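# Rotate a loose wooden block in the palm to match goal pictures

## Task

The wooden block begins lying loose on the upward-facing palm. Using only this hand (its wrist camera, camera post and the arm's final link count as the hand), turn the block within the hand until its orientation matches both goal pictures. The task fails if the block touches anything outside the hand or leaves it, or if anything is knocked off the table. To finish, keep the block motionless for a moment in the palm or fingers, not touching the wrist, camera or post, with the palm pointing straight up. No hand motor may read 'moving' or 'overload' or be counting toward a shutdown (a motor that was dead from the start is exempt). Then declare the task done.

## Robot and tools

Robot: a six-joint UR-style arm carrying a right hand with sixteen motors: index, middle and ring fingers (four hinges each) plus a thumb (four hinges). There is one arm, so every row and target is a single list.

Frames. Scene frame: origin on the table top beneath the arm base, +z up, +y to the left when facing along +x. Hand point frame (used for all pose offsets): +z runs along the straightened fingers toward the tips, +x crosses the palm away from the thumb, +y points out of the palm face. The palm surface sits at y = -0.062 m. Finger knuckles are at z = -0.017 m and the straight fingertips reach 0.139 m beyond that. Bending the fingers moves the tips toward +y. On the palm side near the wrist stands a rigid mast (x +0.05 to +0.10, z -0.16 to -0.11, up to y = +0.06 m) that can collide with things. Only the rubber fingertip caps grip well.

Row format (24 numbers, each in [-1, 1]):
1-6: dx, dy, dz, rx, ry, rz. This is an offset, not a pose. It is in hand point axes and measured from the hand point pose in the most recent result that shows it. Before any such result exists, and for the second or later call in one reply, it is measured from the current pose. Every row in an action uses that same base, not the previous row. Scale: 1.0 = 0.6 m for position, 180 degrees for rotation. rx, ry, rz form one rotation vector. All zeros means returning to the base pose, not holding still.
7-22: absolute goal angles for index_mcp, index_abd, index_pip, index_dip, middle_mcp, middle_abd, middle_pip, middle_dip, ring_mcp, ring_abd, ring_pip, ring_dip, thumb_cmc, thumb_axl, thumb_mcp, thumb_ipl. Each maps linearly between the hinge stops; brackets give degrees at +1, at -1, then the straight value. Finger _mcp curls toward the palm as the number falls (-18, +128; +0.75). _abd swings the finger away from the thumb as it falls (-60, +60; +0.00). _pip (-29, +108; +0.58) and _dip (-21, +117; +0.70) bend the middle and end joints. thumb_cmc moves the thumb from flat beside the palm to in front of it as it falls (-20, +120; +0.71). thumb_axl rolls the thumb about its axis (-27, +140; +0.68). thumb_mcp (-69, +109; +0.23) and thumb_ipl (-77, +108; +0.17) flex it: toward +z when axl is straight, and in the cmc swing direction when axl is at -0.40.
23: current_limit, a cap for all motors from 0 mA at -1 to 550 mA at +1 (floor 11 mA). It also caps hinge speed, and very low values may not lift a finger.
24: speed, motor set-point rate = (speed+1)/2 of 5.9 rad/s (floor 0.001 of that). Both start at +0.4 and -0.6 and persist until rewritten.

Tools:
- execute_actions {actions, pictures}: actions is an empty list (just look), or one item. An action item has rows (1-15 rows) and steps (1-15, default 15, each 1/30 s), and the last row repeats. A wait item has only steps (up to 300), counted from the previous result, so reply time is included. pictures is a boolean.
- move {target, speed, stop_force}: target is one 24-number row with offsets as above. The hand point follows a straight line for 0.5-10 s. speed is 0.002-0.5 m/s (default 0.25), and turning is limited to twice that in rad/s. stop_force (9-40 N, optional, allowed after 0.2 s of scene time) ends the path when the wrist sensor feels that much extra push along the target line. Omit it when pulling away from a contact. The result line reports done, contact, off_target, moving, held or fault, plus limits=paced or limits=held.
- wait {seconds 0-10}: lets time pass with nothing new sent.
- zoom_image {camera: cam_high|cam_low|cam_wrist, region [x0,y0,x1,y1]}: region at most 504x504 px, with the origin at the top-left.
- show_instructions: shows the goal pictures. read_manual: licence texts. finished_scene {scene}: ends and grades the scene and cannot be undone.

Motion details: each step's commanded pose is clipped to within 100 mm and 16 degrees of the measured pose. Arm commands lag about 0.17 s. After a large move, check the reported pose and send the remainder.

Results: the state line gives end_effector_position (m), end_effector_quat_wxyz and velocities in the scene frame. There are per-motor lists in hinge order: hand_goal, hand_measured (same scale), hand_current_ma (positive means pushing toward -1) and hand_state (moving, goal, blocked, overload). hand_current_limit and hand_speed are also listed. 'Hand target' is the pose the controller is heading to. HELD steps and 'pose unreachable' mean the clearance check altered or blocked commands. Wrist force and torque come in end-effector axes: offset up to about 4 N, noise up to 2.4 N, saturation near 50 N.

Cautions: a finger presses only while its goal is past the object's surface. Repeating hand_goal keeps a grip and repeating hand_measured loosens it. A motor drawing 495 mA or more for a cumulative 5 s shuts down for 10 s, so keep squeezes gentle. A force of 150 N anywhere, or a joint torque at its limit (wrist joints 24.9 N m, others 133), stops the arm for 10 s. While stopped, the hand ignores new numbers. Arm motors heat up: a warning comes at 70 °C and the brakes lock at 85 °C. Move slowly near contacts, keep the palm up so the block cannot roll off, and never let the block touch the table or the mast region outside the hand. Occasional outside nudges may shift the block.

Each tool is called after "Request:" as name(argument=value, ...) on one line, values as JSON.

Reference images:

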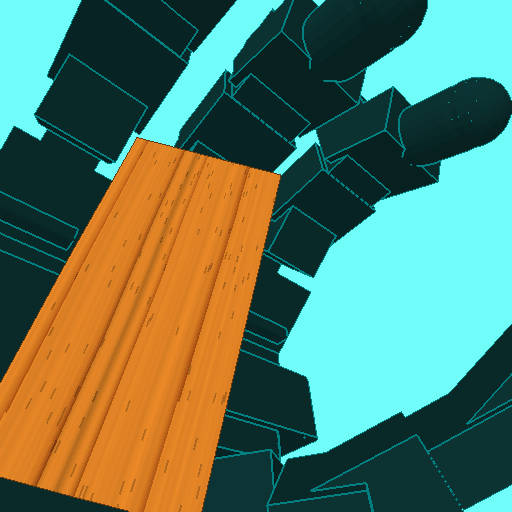

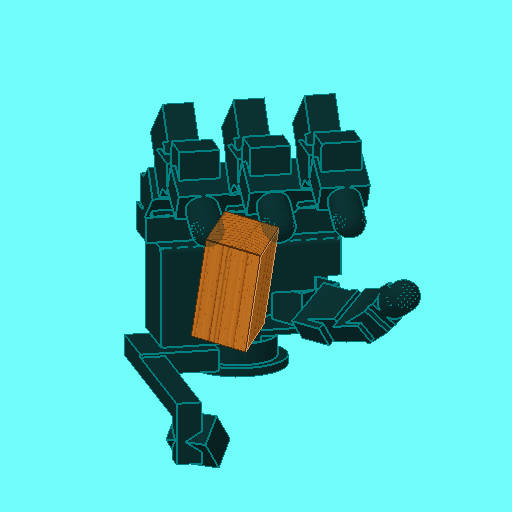

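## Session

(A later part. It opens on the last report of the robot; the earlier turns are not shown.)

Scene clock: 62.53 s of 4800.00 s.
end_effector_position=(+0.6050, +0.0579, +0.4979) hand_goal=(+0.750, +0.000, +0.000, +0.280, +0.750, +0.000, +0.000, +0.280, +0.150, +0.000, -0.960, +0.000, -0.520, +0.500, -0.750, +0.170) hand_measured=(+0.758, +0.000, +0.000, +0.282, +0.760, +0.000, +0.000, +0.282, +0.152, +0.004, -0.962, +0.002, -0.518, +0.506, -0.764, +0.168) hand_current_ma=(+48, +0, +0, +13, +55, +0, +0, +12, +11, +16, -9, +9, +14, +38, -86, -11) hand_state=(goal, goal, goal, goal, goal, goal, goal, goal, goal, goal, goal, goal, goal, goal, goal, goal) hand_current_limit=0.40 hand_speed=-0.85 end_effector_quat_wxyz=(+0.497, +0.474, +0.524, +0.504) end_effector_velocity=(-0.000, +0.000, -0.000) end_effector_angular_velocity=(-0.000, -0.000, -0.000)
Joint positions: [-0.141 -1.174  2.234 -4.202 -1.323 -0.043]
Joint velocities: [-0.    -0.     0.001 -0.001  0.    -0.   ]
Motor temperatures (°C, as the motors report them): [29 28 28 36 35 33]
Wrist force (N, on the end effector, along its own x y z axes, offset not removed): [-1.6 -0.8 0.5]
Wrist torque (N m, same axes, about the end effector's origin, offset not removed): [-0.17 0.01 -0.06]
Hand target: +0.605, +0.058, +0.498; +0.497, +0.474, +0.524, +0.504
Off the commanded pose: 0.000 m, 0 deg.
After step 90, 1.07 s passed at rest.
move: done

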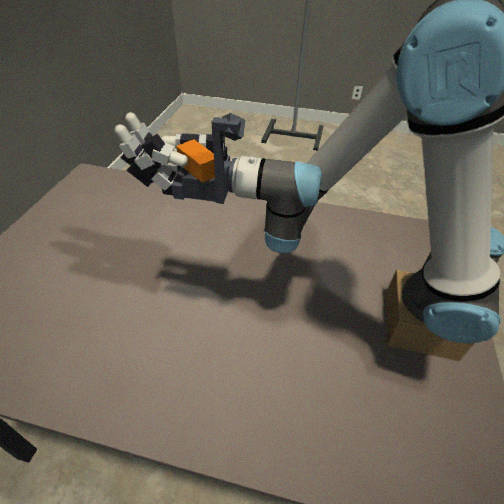

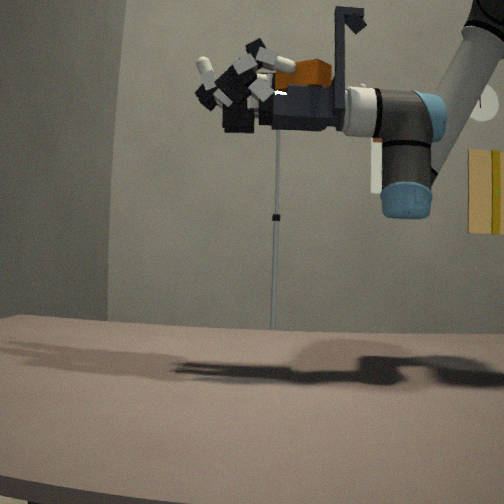

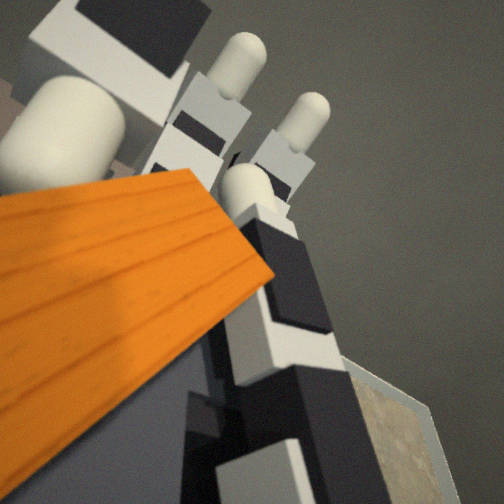

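Request:
move(target=[0,0,0,0,0,0,0.75,0,0,0.28,0.75,0,0,0.28,0.15,0.6,-0.96,0.0,-0.52,0.6,-0.75,0.17,0.4,-0.7])

Request:
move(target=[0,0,0,0,0,0,0.75,0,0,0.28,0.75,0,0,0.28,-0.25,0.6,-0.96,0.2,-0.52,0.6,-0.75,0.17,0.4,-0.8])

Request:
move(target=[0,0,0,0,0,0,0.75,0,0,0.28,0.75,0,0,0.28,-0.17,0,-0.96,0.25,-0.52,0.55,-0.75,0.17,0.4,-0.8])

Request:
zoom_image(camera="cam_high", region=[110,70,270,210])

Scene clock: 72.90 s of 4800.00 s.
end_effector_position=(+0.6050, +0.0579, +0.4979) hand_goal=(+0.750, +0.000, +0.000, +0.280, +0.750, +0.000, +0.000, +0.280, +0.150, +0.600, -0.960, +0.000, -0.520, +0.600, -0.750, +0.170) hand_measured=(+0.758, +0.000, +0.000, +0.282, +0.760, +0.000, +0.000, +0.282, +0.152, +0.596, -0.962, +0.002, -0.518, +0.598, -0.764, +0.168) hand_current_ma=(+48, +0, +0, +13, +55, +0, +0, +12, +12, -14, -9, +9, +9, -13, -86, -11) hand_state=(goal, goal, goal, goal, goal, goal, goal, goal, goal, goal, goal, goal, goal, goal, goal, goal) hand_current_limit=0.40 hand_speed=-0.70 end_effector_quat_wxyz=(+0.497, +0.474, +0.524, +0.504) end_effector_velocity=(+0.000, +0.000, -0.000) end_effector_angular_velocity=(+0.000, +0.000, +0.000)
Joint positions: [-0.141 -1.174  2.234 -4.202 -1.323 -0.043]
Joint velocities: [ 0.     0.001 -0.     0.     0.    -0.   ]
Motor temperatures (°C, as the motors report them): [29 28 28 36 35 33]
Wrist force (N, on the end effector, along its own x y z axes, offset not removed): [-0.6 0.0 -1.5]
Wrist torque (N m, same axes, about the end effector's origin, offset not removed): [0.05 -0.11 0.04]
Hand target: +0.605, +0.058, +0.498; +0.497, +0.474, +0.524, +0.504
Off the commanded pose: 0.000 m, 0 deg.
After step 90, 6.37 s passed at rest.
move: done

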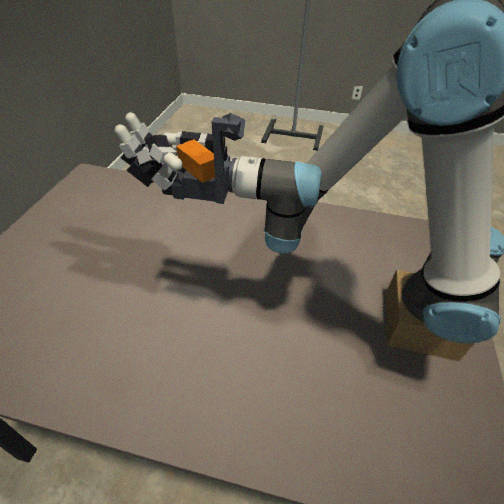

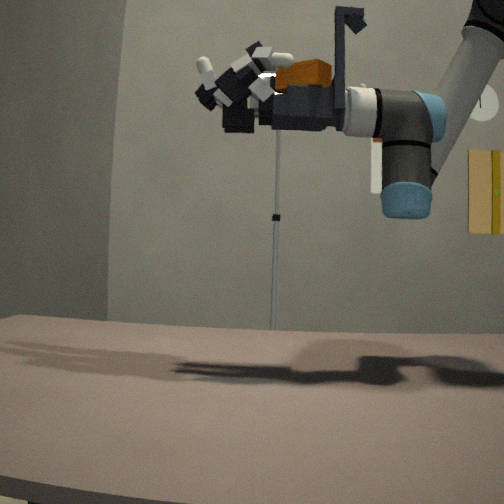

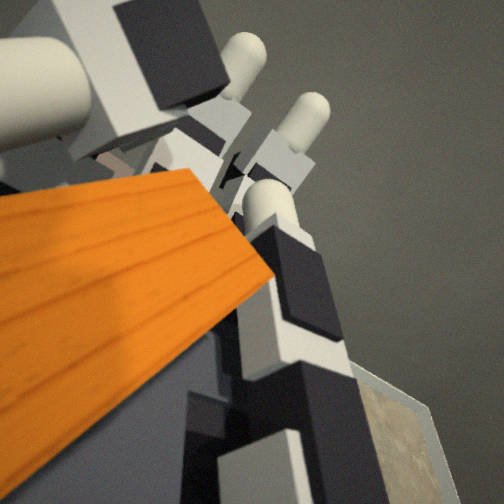

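Scene clock: 74.00 s of 4800.00 s.
end_effector_position=(+0.6050, +0.0579, +0.4979) hand_goal=(+0.750, +0.000, +0.000, +0.280, +0.750, +0.000, +0.000, +0.280, -0.250, +0.600, -0.960, +0.200, -0.520, +0.600, -0.750, +0.170) hand_measured=(+0.758, +0.000, +0.000, +0.282, +0.760, +0.000, +0.000, +0.282, -0.206, +0.596, -0.962, +0.196, -0.518, +0.602, -0.764, +0.168) hand_current_ma=(+48, +0, +0, +13, +55, +0, +0, +12, +240, -13, -9, -21, +9, +9, -86, -11) hand_state=(goal, goal, goal, goal, goal, goal, goal, goal, blocked, goal, goal, goal, goal, goal, goal, goal) hand_current_limit=0.40 hand_speed=-0.80 end_effector_quat_wxyz=(+0.497, +0.474, +0.524, +0.504) end_effector_velocity=(-0.000, +0.000, -0.000) end_effector_angular_velocity=(-0.000, +0.001, -0.000)
Joint positions: [-0.141 -1.174  2.234 -4.202 -1.323 -0.043]
Joint velocities: [ 0. -0.  0.  0. -0. -0.]
Motor temperatures (°C, as the motors report them): [29 28 28 36 35 33]
Wrist force (N, on the end effector, along its own x y z axes, offset not removed): [-2.9 -0.1 -0.6]
Wrist torque (N m, same axes, about the end effector's origin, offset not removed): [-0.02 0.15 -0.25]
Hand target: +0.605, +0.058, +0.498; +0.497, +0.474, +0.524, +0.504
Off the commanded pose: 0.000 m, 0 deg.
move: done

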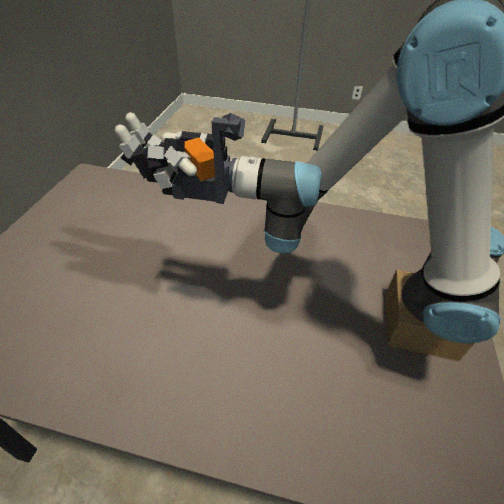

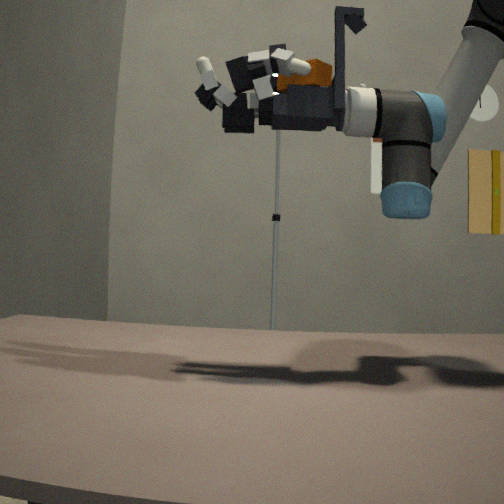

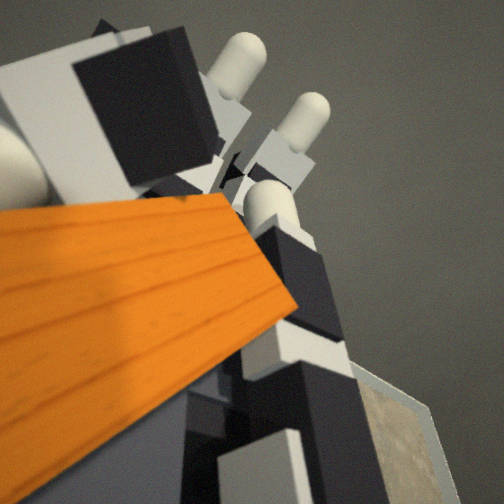

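Scene clock: 74.93 s of 4800.00 s.
end_effector_position=(+0.6050, +0.0579, +0.4979) hand_goal=(+0.750, +0.000, +0.000, +0.280, +0.750, +0.000, +0.000, +0.280, -0.170, +0.000, -0.960, +0.250, -0.520, +0.550, -0.750, +0.170) hand_measured=(+0.758, +0.000, +0.000, +0.282, +0.760, +0.000, +0.000, +0.282, -0.148, +0.380, -0.982, +0.238, -0.500, +0.572, -0.764, +0.168) hand_current_ma=(+48, +0, +0, +13, +55, +0, +0, +12, +116, +382, -109, -60, +112, +145, -86, -11) hand_state=(goal, goal, goal, goal, goal, goal, goal, goal, blocked, blocked, blocked, goal, blocked, blocked, goal, goal) hand_current_limit=0.40 hand_speed=-0.80 end_effector_quat_wxyz=(+0.497, +0.474, +0.524, +0.504) end_effector_velocity=(+0.000, +0.001, +0.001) end_effector_angular_velocity=(-0.001, -0.003, +0.002)
Joint positions: [-0.141 -1.174  2.234 -4.202 -1.323 -0.043]
Joint velocities: [ 0.002  0.    -0.002 -0.001  0.    -0.   ]
Motor temperatures (°C, as the motors report them): [29 28 28 36 35 33]
Wrist force (N, on the end effector, along its own x y z axes, offset not removed): [-1.3 -0.3 -3.3]
Wrist torque (N m, same axes, about the end effector's origin, offset not removed): [0.17 0.11 -0.03]
Hand target: +0.605, +0.058, +0.498; +0.497, +0.474, +0.524, +0.504
Off the commanded pose: 0.000 m, 0 deg.
move: done

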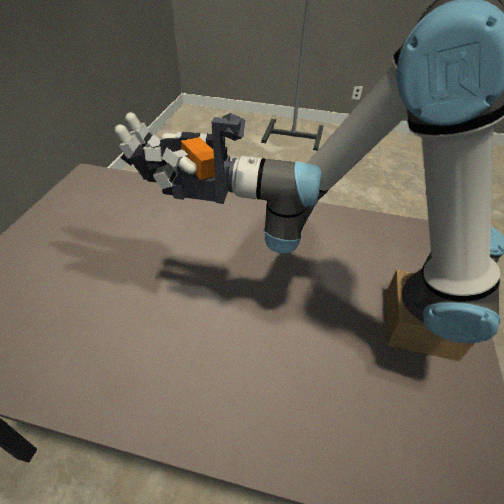

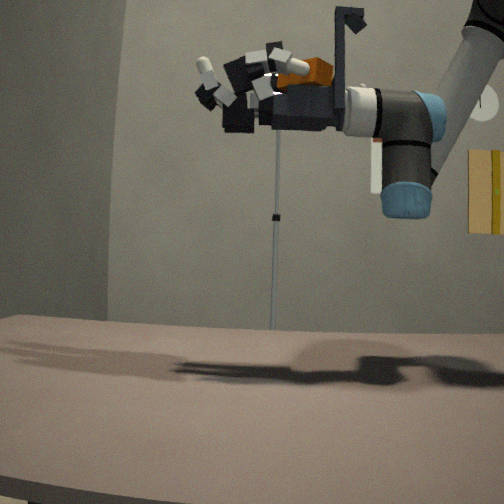

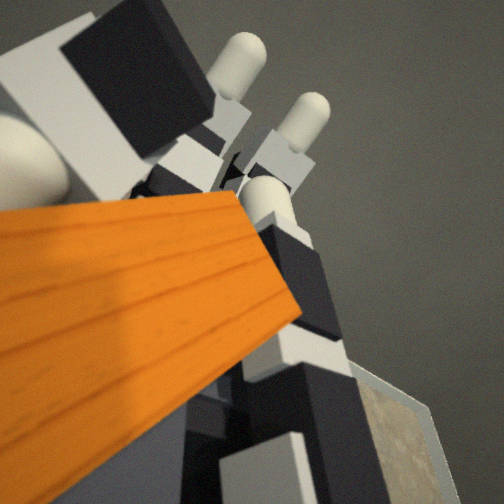

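Region (110, 70, 270, 210) of cam_high's 504x504 image, scaled by 3.150, with more detail than that image has; it fills the top 441 rows of this view, and the rest is white.

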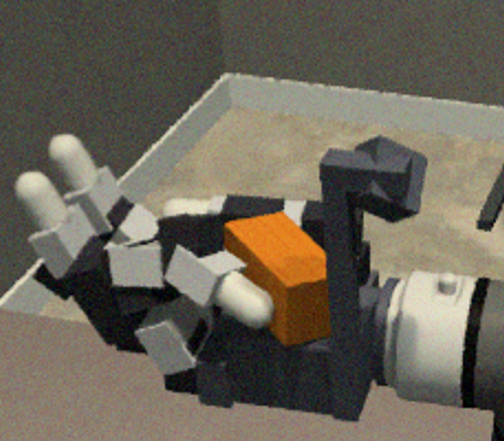

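Request:
move(target=[0,0,0,0,0,0,0.75,0,0,0.28,-0.3,0.15,-0.05,-0.4,0.6,0,-0.9,0,-0.5,0.6,-0.75,0.17,0.4,-0.6])

Request:
move(target=[0,0,0,0,0,0,0.75,0,0,0.28,-0.3,0.15,-0.08,-0.8,0.6,0,-0.9,0,-0.5,0.6,-0.75,0.17,0.4,-0.7])

Request:
move(target=[0,0,0,0,0,0,0.75,0,0,0.28,-0.1,0.15,-0.25,-1,0.6,0,-0.9,0,-0.5,0.55,-0.75,0.17,0.4,-0.85])

Request:
zoom_image(camera="cam_high", region=[110,70,270,210])

Scene clock: 83.30 s of 4800.00 s.
end_effector_position=(+0.6050, +0.0579, +0.4979) hand_goal=(+0.750, +0.000, +0.000, +0.280, -0.300, +0.150, -0.050, -0.400, +0.600, +0.000, -0.900, +0.000, -0.500, +0.600, -0.750, +0.170) hand_measured=(+0.758, +0.000, +0.000, +0.282, -0.294, +0.148, -0.048, -0.398, +0.606, +0.004, -0.906, +0.002, -0.496, +0.600, -0.764, +0.168) hand_current_ma=(+48, +0, +0, +13, +34, -12, +6, +11, +30, +16, -28, +11, +18, -3, -86, -11) hand_state=(goal, goal, goal, goal, goal, goal, goal, goal, goal, goal, goal, goal, goal, goal, goal, goal) hand_current_limit=0.40 hand_speed=-0.60 end_effector_quat_wxyz=(+0.497, +0.474, +0.524, +0.504) end_effector_velocity=(-0.000, -0.000, +0.000) end_effector_angular_velocity=(-0.000, -0.000, -0.001)
Joint positions: [-0.141 -1.174  2.234 -4.202 -1.323 -0.043]
Joint velocities: [-0.001 -0.001  0.     0.    -0.    -0.   ]
Motor temperatures (°C, as the motors report them): [29 28 28 36 35 33]
Wrist force (N, on the end effector, along its own x y z axes, offset not removed): [-1.0 0.5 -2.0]
Wrist torque (N m, same axes, about the end effector's origin, offset not removed): [0.15 0.05 0.07]
Hand target: +0.605, +0.058, +0.498; +0.497, +0.474, +0.524, +0.504
Off the commanded pose: 0.000 m, 0 deg.
After step 90, 3.70 s passed at rest.
move: done

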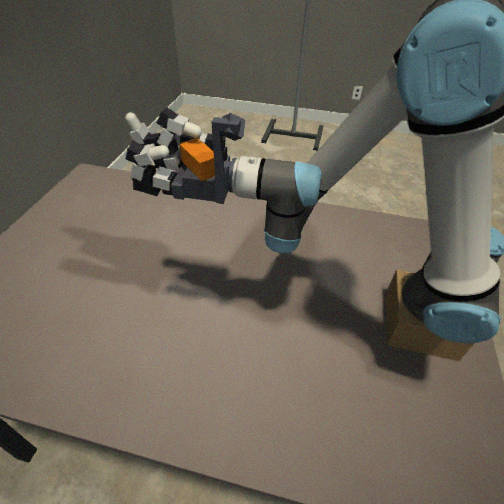

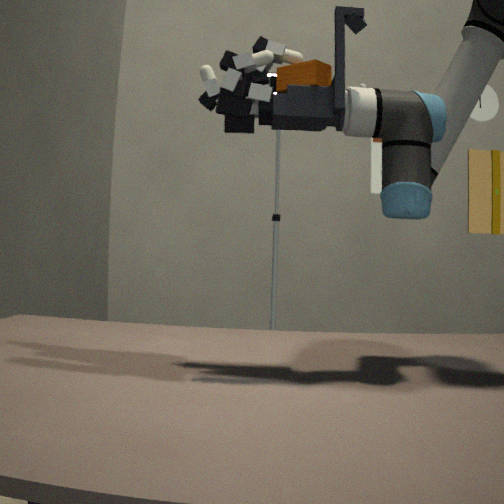

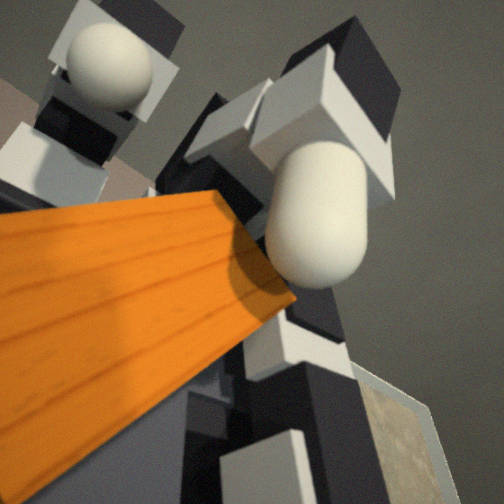

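Scene clock: 84.13 s of 4800.00 s.
end_effector_position=(+0.6050, +0.0579, +0.4979) hand_goal=(+0.750, +0.000, +0.000, +0.280, -0.300, +0.150, -0.080, -0.800, +0.600, +0.000, -0.900, +0.000, -0.500, +0.600, -0.750, +0.170) hand_measured=(+0.758, +0.000, +0.000, +0.282, -0.278, +0.148, -0.036, -0.650, +0.606, +0.004, -0.906, +0.002, -0.496, +0.600, -0.764, +0.168) hand_current_ma=(+48, +0, +0, +13, +117, -12, +221, +382, +30, +16, -28, +11, +18, +5, -86, -11) hand_state=(goal, goal, goal, goal, blocked, goal, blocked, blocked, goal, goal, goal, goal, goal, goal, goal, goal) hand_current_limit=0.40 hand_speed=-0.70 end_effector_quat_wxyz=(+0.497, +0.474, +0.524, +0.504) end_effector_velocity=(-0.000, -0.000, -0.000) end_effector_angular_velocity=(+0.000, +0.000, -0.000)
Joint positions: [-0.141 -1.174  2.234 -4.202 -1.323 -0.043]
Joint velocities: [-0.    -0.001  0.001 -0.    -0.     0.   ]
Motor temperatures (°C, as the motors report them): [29 28 28 36 35 33]
Wrist force (N, on the end effector, along its own x y z axes, offset not removed): [-1.8 -0.4 -1.2]
Wrist torque (N m, same axes, about the end effector's origin, offset not removed): [-0.07 0.04 -0.07]
Hand target: +0.605, +0.058, +0.498; +0.497, +0.474, +0.524, +0.504
Off the commanded pose: 0.000 m, 0 deg.
move: done

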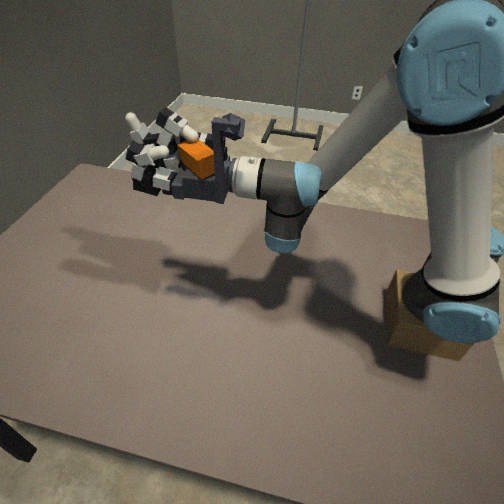

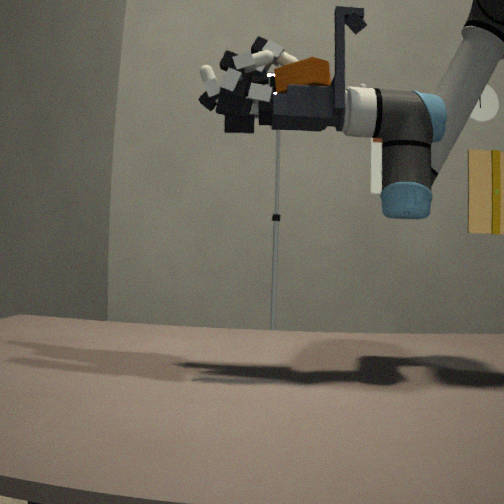

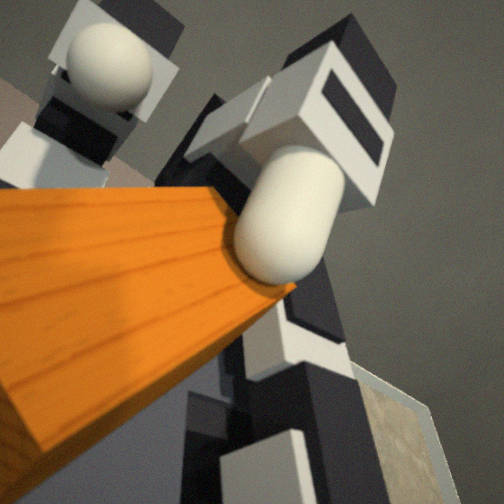

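Scene clock: 85.13 s of 4800.00 s.
end_effector_position=(+0.6050, +0.0579, +0.4979) hand_goal=(+0.750, +0.000, +0.000, +0.280, -0.100, +0.150, -0.250, -1.000, +0.600, +0.000, -0.900, +0.000, -0.500, +0.550, -0.750, +0.170) hand_measured=(+0.758, +0.000, +0.000, +0.282, -0.076, +0.146, -0.048, -0.856, +0.606, +0.004, -0.906, +0.002, -0.492, +0.586, -0.772, +0.162) hand_current_ma=(+48, +0, +0, +13, +134, -16, +385, +384, +30, +16, -28, +11, +39, +240, -142, -59) hand_state=(goal, goal, goal, goal, blocked, goal, blocked, blocked, goal, goal, goal, goal, goal, blocked, blocked, goal) hand_current_limit=0.40 hand_speed=-0.85 end_effector_quat_wxyz=(+0.497, +0.474, +0.524, +0.504) end_effector_velocity=(+0.000, -0.001, -0.000) end_effector_angular_velocity=(+0.001, +0.001, -0.001)
Joint positions: [-0.141 -1.174  2.234 -4.202 -1.323 -0.043]
Joint velocities: [-0.001 -0.    -0.     0.001  0.     0.   ]
Motor temperatures (°C, as the motors report them): [29 28 28 36 35 33]
Wrist force (N, on the end effector, along its own x y z axes, offset not removed): [-2.7 -1.0 0.2]
Wrist torque (N m, same axes, about the end effector's origin, offset not removed): [-0.21 0.28 -0.22]
Hand target: +0.605, +0.058, +0.498; +0.497, +0.474, +0.524, +0.504
Off the commanded pose: 0.000 m, 0 deg.
move: done

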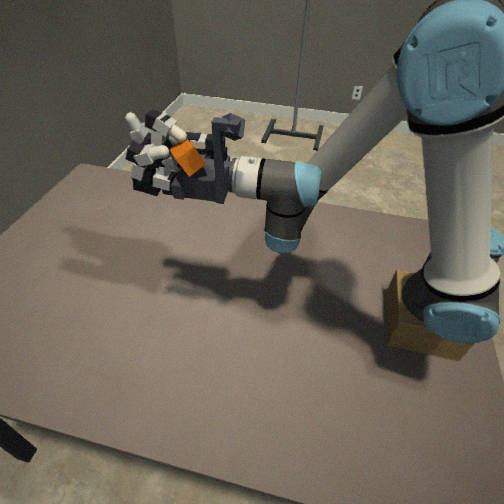

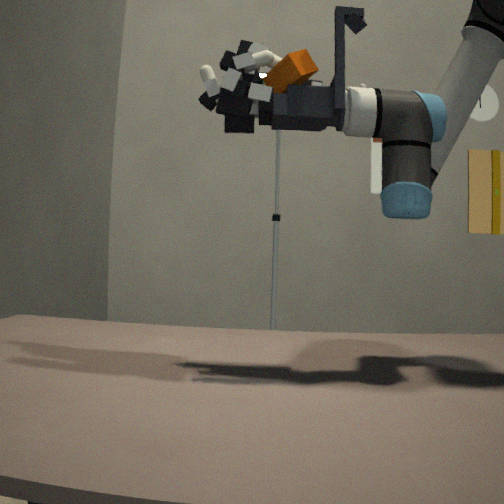

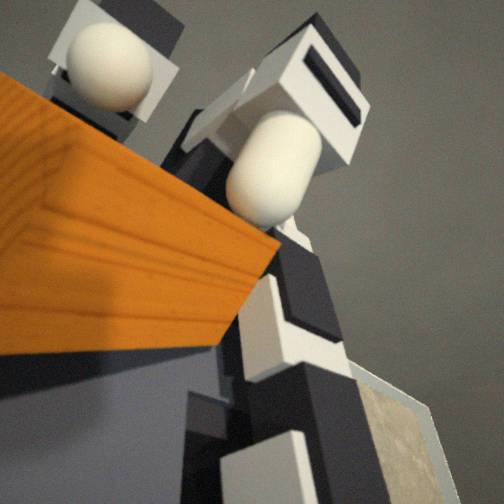

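Region (110, 70, 270, 210) of cam_high's 504x504 image, scaled by 3.150, with more detail than that image has; it fills the top 441 rows of this view, and the rest is white.

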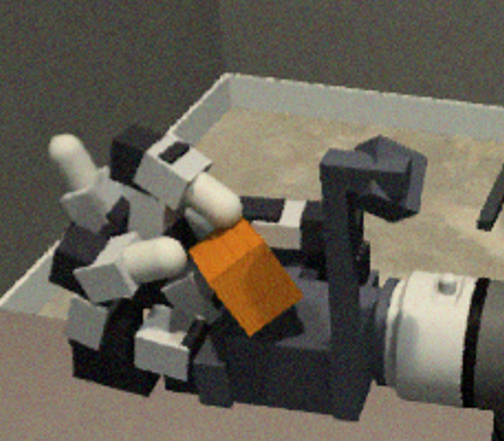

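Request:
move(target=[0,0,0,0,0,0,0.75,0,0,0.28,0.6,0,0.1,-0.6,0.6,0,-0.9,-0.3,-0.5,0.62,-0.75,0.17,0.4,-0.75])

Request:
zoom_image(camera="cam_high", region=[110,70,270,210])

Scene clock: 91.23 s of 4800.00 s.
end_effector_position=(+0.6050, +0.0579, +0.4979) hand_goal=(+0.750, +0.000, +0.000, +0.280, +0.600, +0.000, +0.100, -0.600, +0.600, +0.000, -0.900, -0.300, -0.500, +0.620, -0.750, +0.170) hand_measured=(+0.758, +0.000, +0.000, +0.282, +0.610, +0.004, +0.098, -0.604, +0.606, +0.004, -0.906, -0.298, -0.498, +0.618, -0.764, +0.164) hand_current_ma=(+48, +0, +0, +13, +50, +13, -6, -19, +30, +16, -28, +11, +15, -11, -93, -36) hand_state=(goal, goal, goal, goal, goal, goal, goal, goal, goal, goal, goal, goal, goal, goal, goal, goal) hand_current_limit=0.40 hand_speed=-0.75 end_effector_quat_wxyz=(+0.497, +0.474, +0.524, +0.504) end_effector_velocity=(-0.000, +0.000, +0.000) end_effector_angular_velocity=(-0.000, -0.000, +0.000)
Joint positions: [-0.141 -1.174  2.234 -4.202 -1.323 -0.043]
Joint velocities: [ 0. -0. -0.  0. -0. -0.]
Motor temperatures (°C, as the motors report them): [29 28 28 36 35 33]
Wrist force (N, on the end effector, along its own x y z axes, offset not removed): [-2.3 -1.8 -1.8]
Wrist torque (N m, same axes, about the end effector's origin, offset not removed): [-0.11 0.22 -0.15]
Hand target: +0.605, +0.058, +0.498; +0.497, +0.474, +0.524, +0.504
Off the commanded pose: 0.000 m, 0 deg.
After step 90, 1.60 s passed at rest.
move: done

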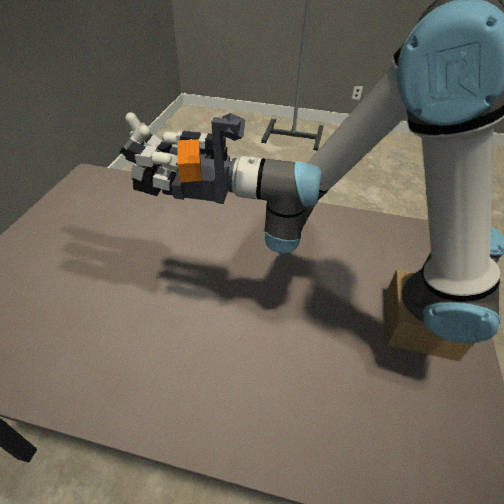

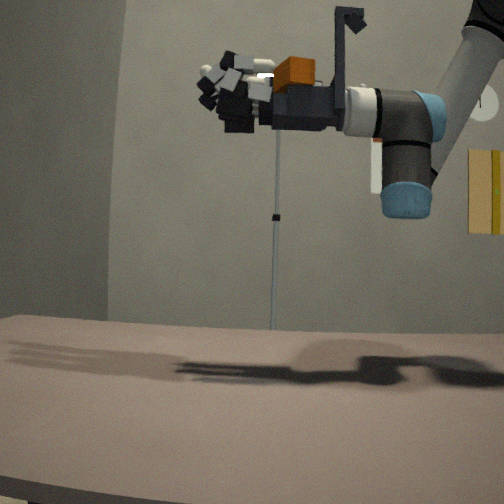

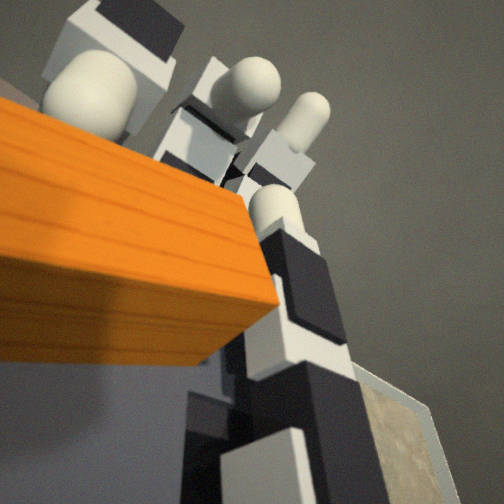

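Region (110, 70, 270, 210) of cam_high's 504x504 image, scaled by 3.150, with more detail than that image has; it fills the top 441 rows of this view, and the rest is white.

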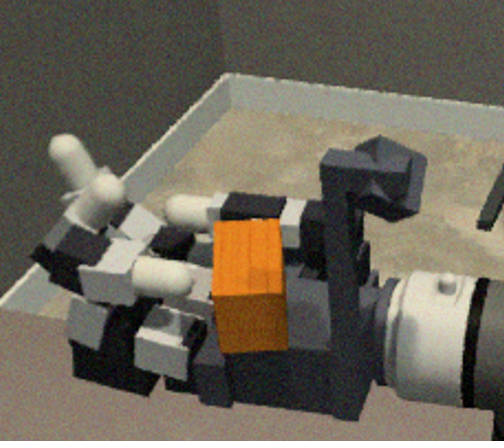

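Request:
move(target=[0,0,0,0.05,0,0.12,0.75,0,0,0.28,0.75,0,0,0,0.5,0.3,-0.96,-0.35,-0.35,0.68,-0.75,0.17,0.4,-0.75], speed=0.15)

Request:
move(target=[0,0,0,0,0,0,0.75,0,0,0.28,0.75,0,0,0,-0.07,0.3,-0.96,0.15,-0.35,0.68,-0.75,0.17,0.4,-0.8])

Request:
zoom_image(camera="cam_high", region=[100,70,270,220])

Scene clock: 99.57 s of 4800.00 s.
end_effector_position=(+0.6048, +0.0580, +0.4977) hand_goal=(+0.750, +0.000, +0.000, +0.280, +0.750, +0.000, +0.000, +0.000, +0.500, +0.300, -0.960, -0.350, -0.350, +0.680, -0.750, +0.170) hand_measured=(+0.758, +0.000, +0.000, +0.282, +0.760, +0.004, +0.008, -0.002, +0.518, +0.296, -0.958, -0.348, -0.350, +0.682, -0.762, +0.166) hand_current_ma=(+48, +0, +0, +13, +52, +13, +39, -13, +98, -14, +5, +11, +3, +7, -79, -32) hand_state=(goal, goal, goal, goal, goal, goal, goal, goal, goal, goal, goal, goal, goal, goal, goal, goal) hand_current_limit=0.40 hand_speed=-0.75 end_effector_quat_wxyz=(+0.356, +0.601, +0.464, +0.545) end_effector_velocity=(-0.000, +0.000, -0.000) end_effector_angular_velocity=(+0.015, +0.009, +0.001)
Joint positions: [-0.077 -1.337  2.263 -3.912 -1.367  0.303]
Joint velocities: [ 0.002 -0.008  0.001  0.015  0.001  0.015]
Motor temperatures (°C, as the motors report them): [29 28 28 36 35 33]
Wrist force (N, on the end effector, along its own x y z axes, offset not removed): [-2.7 0.2 -1.5]
Wrist torque (N m, same axes, about the end effector's origin, offset not removed): [0.15 0.19 0.01]
Hand target: +0.605, +0.058, +0.498; +0.355, +0.601, +0.464, +0.545
Off the commanded pose: 0.000 m, 0 deg.
After step 90, 3.50 s passed at rest.
move: done

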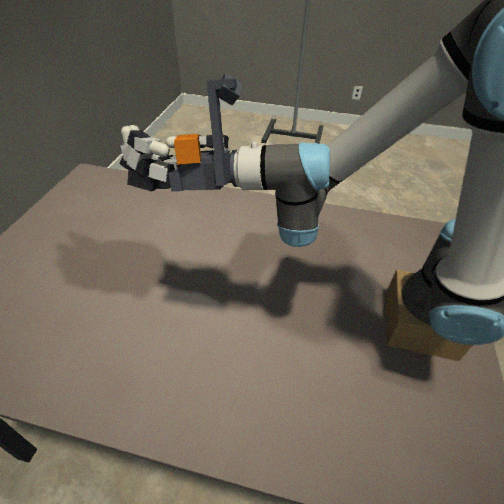

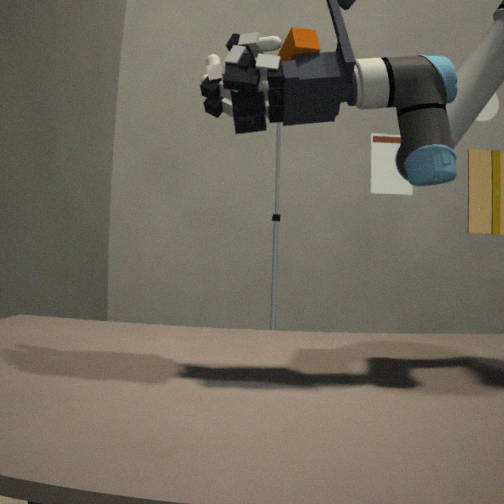

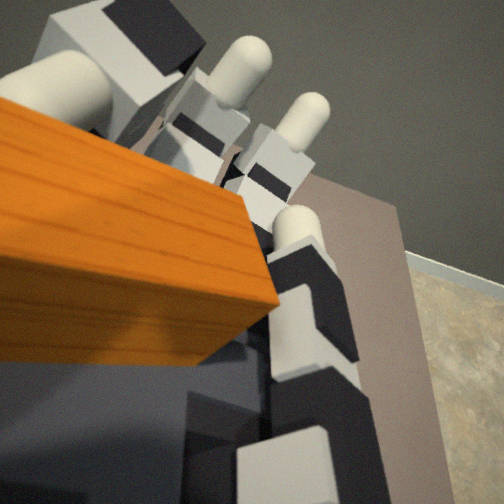

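Scene clock: 101.07 s of 4800.00 s.
end_effector_position=(+0.6048, +0.0580, +0.4977) hand_goal=(+0.750, +0.000, +0.000, +0.280, +0.750, +0.000, +0.000, +0.000, -0.070, +0.300, -0.960, +0.150, -0.350, +0.680, -0.750, +0.170) hand_measured=(+0.758, +0.000, +0.000, +0.282, +0.760, +0.004, +0.008, -0.002, -0.056, +0.298, -0.960, +0.146, -0.348, +0.684, -0.762, +0.166) hand_current_ma=(+48, +0, +0, +13, +52, +13, +39, -13, +75, -8, -1, -17, +12, +20, -75, -32) hand_state=(goal, goal, goal, goal, goal, goal, goal, goal, goal, goal, goal, goal, goal, goal, goal, goal) hand_current_limit=0.40 hand_speed=-0.80 end_effector_quat_wxyz=(+0.356, +0.601, +0.464, +0.545) end_effector_velocity=(+0.000, -0.000, +0.001) end_effector_angular_velocity=(+0.000, -0.001, -0.000)
Joint positions: [-0.077 -1.337  2.263 -3.912 -1.367  0.303]
Joint velocities: [-0.     0.    -0.001 -0.     0.     0.   ]
Motor temperatures (°C, as the motors report them): [29 28 28 36 35 33]
Wrist force (N, on the end effector, along its own x y z axes, offset not removed): [-2.4 -2.0 -1.2]
Wrist torque (N m, same axes, about the end effector's origin, offset not removed): [-0.27 0.14 -0.11]
Hand target: +0.605, +0.058, +0.498; +0.356, +0.601, +0.464, +0.545
Off the commanded pose: 0.000 m, 0 deg.
move: done

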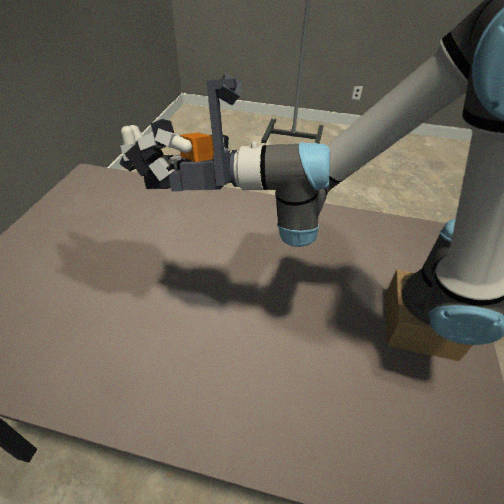

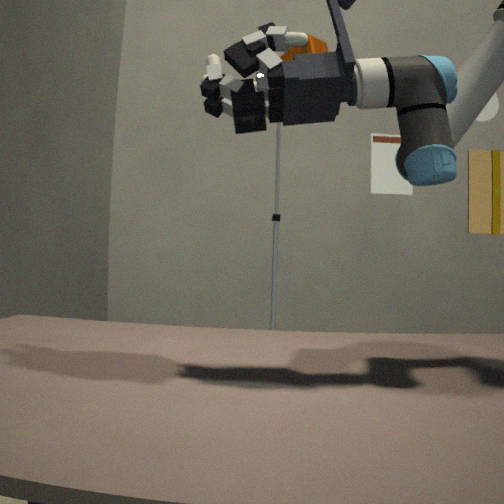

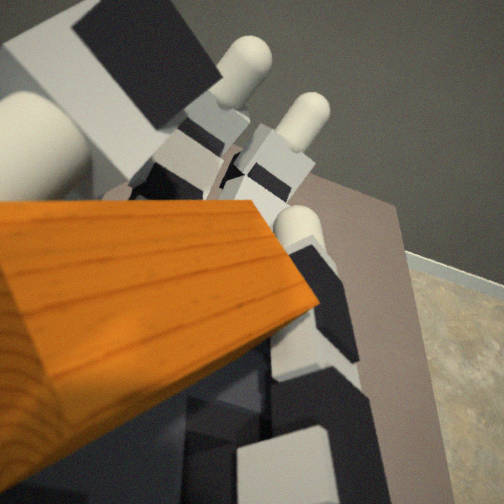

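Region (100, 70, 270, 220) of cam_high's 504x504 image, scaled by 2.965, with more detail than that image has; it fills the top 445 rows of this view, and the rest is white.

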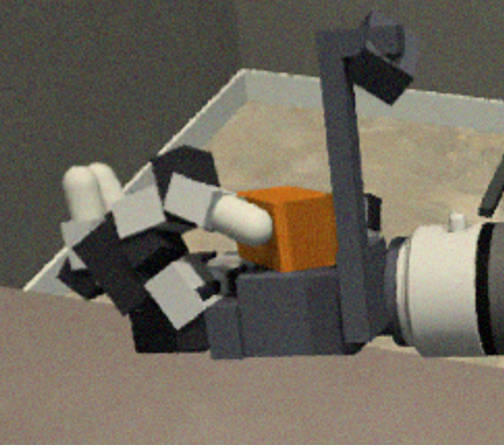

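Good. Tilt more toward the fingers so it pivots about the ring tip, then sweep.

Request:
move(target=[0,0,0,0.08,0,-0.05,0.6,0,0,0.28,0.6,0,0,0,-0.07,0.3,-0.96,0.15,-0.3,0.72,-0.75,0.17,0.4,-0.8], speed=0.15)

Request:
move(target=[0,0,0,0,0,0,0.6,0,0,0.28,0.6,0,0,0,-0.1,-0.25,-0.96,0.2,-0.3,0.72,-0.75,0.17,0.4,-0.85])

Request:
zoom_image(camera="cam_high", region=[100,70,270,220])

Scene clock: 107.70 s of 4800.00 s.
end_effector_position=(+0.6047, +0.0580, +0.4975) hand_goal=(+0.600, +0.000, +0.000, +0.280, +0.600, +0.000, +0.000, +0.000, -0.070, +0.300, -0.960, +0.150, -0.300, +0.720, -0.750, +0.170) hand_measured=(+0.624, +0.000, +0.000, +0.282, +0.628, +0.004, +0.008, -0.002, -0.058, +0.298, -0.960, +0.146, -0.298, +0.722, -0.762, +0.166) hand_current_ma=(+132, +0, +0, +13, +149, +13, +39, -13, +61, -8, -1, -17, +6, +9, -75, -32) hand_state=(blocked, goal, goal, goal, blocked, goal, goal, goal, goal, goal, goal, goal, goal, goal, goal, goal) hand_current_limit=0.40 hand_speed=-0.80 end_effector_quat_wxyz=(+0.320, +0.602, +0.574, +0.454) end_effector_velocity=(+0.000, -0.001, +0.000) end_effector_angular_velocity=(-0.008, +0.014, +0.005)
Joint positions: [-0.158 -1.547  2.291 -3.469 -1.244  0.055]
Joint velocities: [-0.004 -0.012 -0.003  0.032  0.004 -0.014]
Motor temperatures (°C, as the motors report them): [29 28 28 36 35 33]
Wrist force (N, on the end effector, along its own x y z axes, offset not removed): [-1.4 -1.0 -0.6]
Wrist torque (N m, same axes, about the end effector's origin, offset not removed): [-0.11 0.03 0.02]
Hand target: +0.605, +0.058, +0.498; +0.320, +0.602, +0.574, +0.453
Off the commanded pose: 0.000 m, 0 deg.
After step 90, 2.13 s passed at rest.
move: done

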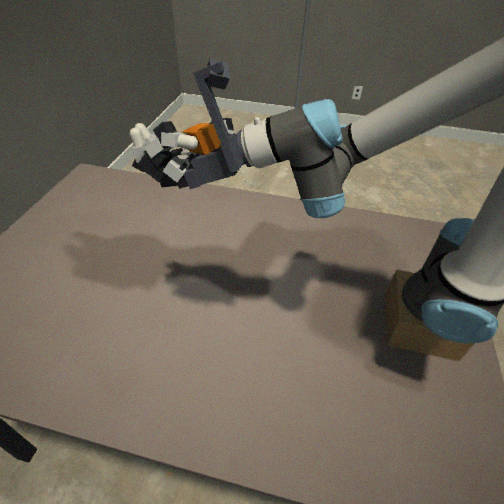

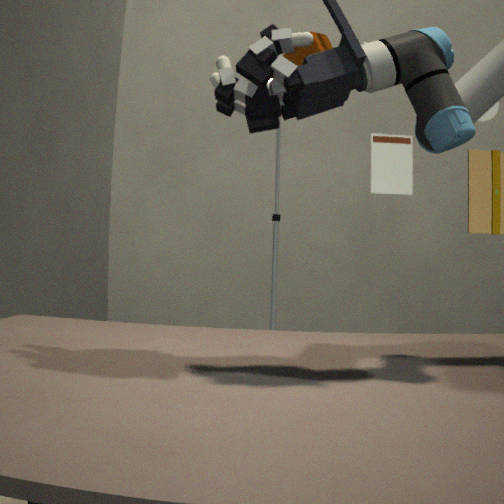

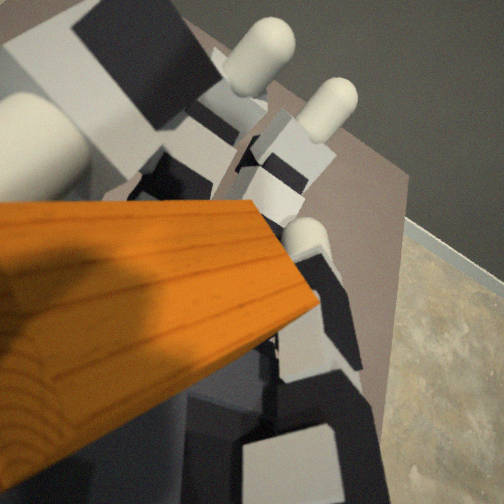

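Scene clock: 109.27 s of 4800.00 s.
end_effector_position=(+0.6047, +0.0580, +0.4975) hand_goal=(+0.600, +0.000, +0.000, +0.280, +0.600, +0.000, +0.000, +0.000, -0.100, -0.250, -0.960, +0.200, -0.300, +0.720, -0.750, +0.170) hand_measured=(+0.624, +0.000, +0.000, +0.282, +0.628, +0.002, +0.008, -0.002, -0.086, -0.246, -0.960, +0.196, -0.298, +0.722, -0.760, +0.166) hand_current_ma=(+131, +0, +1, +13, +148, +13, +39, -13, +73, +16, -1, -20, +7, +12, -71, -30) hand_state=(blocked, goal, goal, goal, blocked, goal, goal, goal, goal, goal, goal, goal, goal, goal, goal, goal) hand_current_limit=0.40 hand_speed=-0.85 end_effector_quat_wxyz=(+0.320, +0.602, +0.574, +0.454) end_effector_velocity=(+0.000, -0.000, +0.000) end_effector_angular_velocity=(-0.000, -0.001, -0.000)
Joint positions: [-0.158 -1.547  2.291 -3.469 -1.244  0.055]
Joint velocities: [-0.001  0.    -0.    -0.001 -0.    -0.   ]
Motor temperatures (°C, as the motors report them): [29 28 28 36 35 33]
Wrist force (N, on the end effector, along its own x y z axes, offset not removed): [-2.0 -1.0 0.3]
Wrist torque (N m, same axes, about the end effector's origin, offset not removed): [-0.17 0.05 0.04]
Hand target: +0.605, +0.058, +0.498; +0.320, +0.602, +0.574, +0.454
Off the commanded pose: 0.000 m, 0 deg.
move: done

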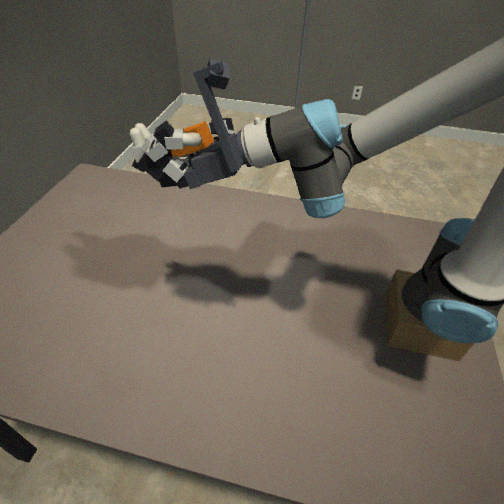

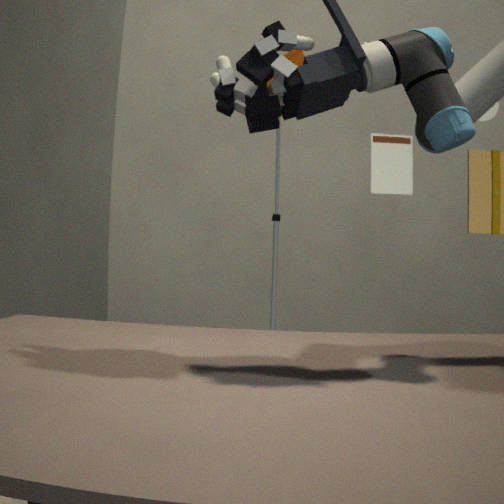

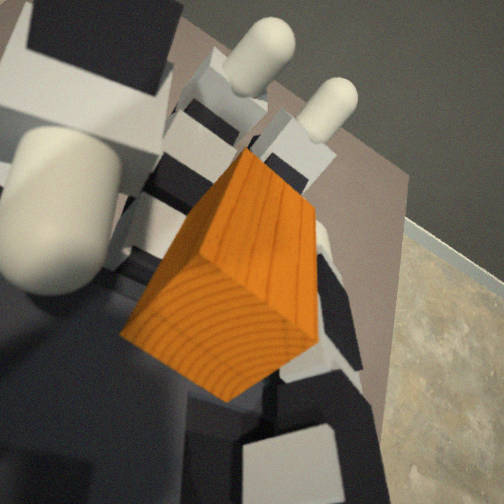

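Region (100, 70, 270, 220) of cam_high's 504x504 image, scaled by 2.965, with more detail than that image has; it fills the top 445 rows of this view, and the rest is white.

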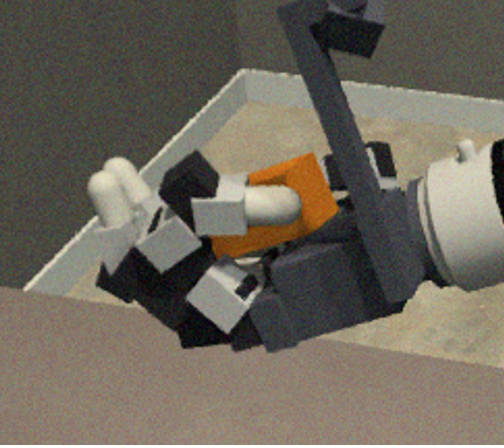

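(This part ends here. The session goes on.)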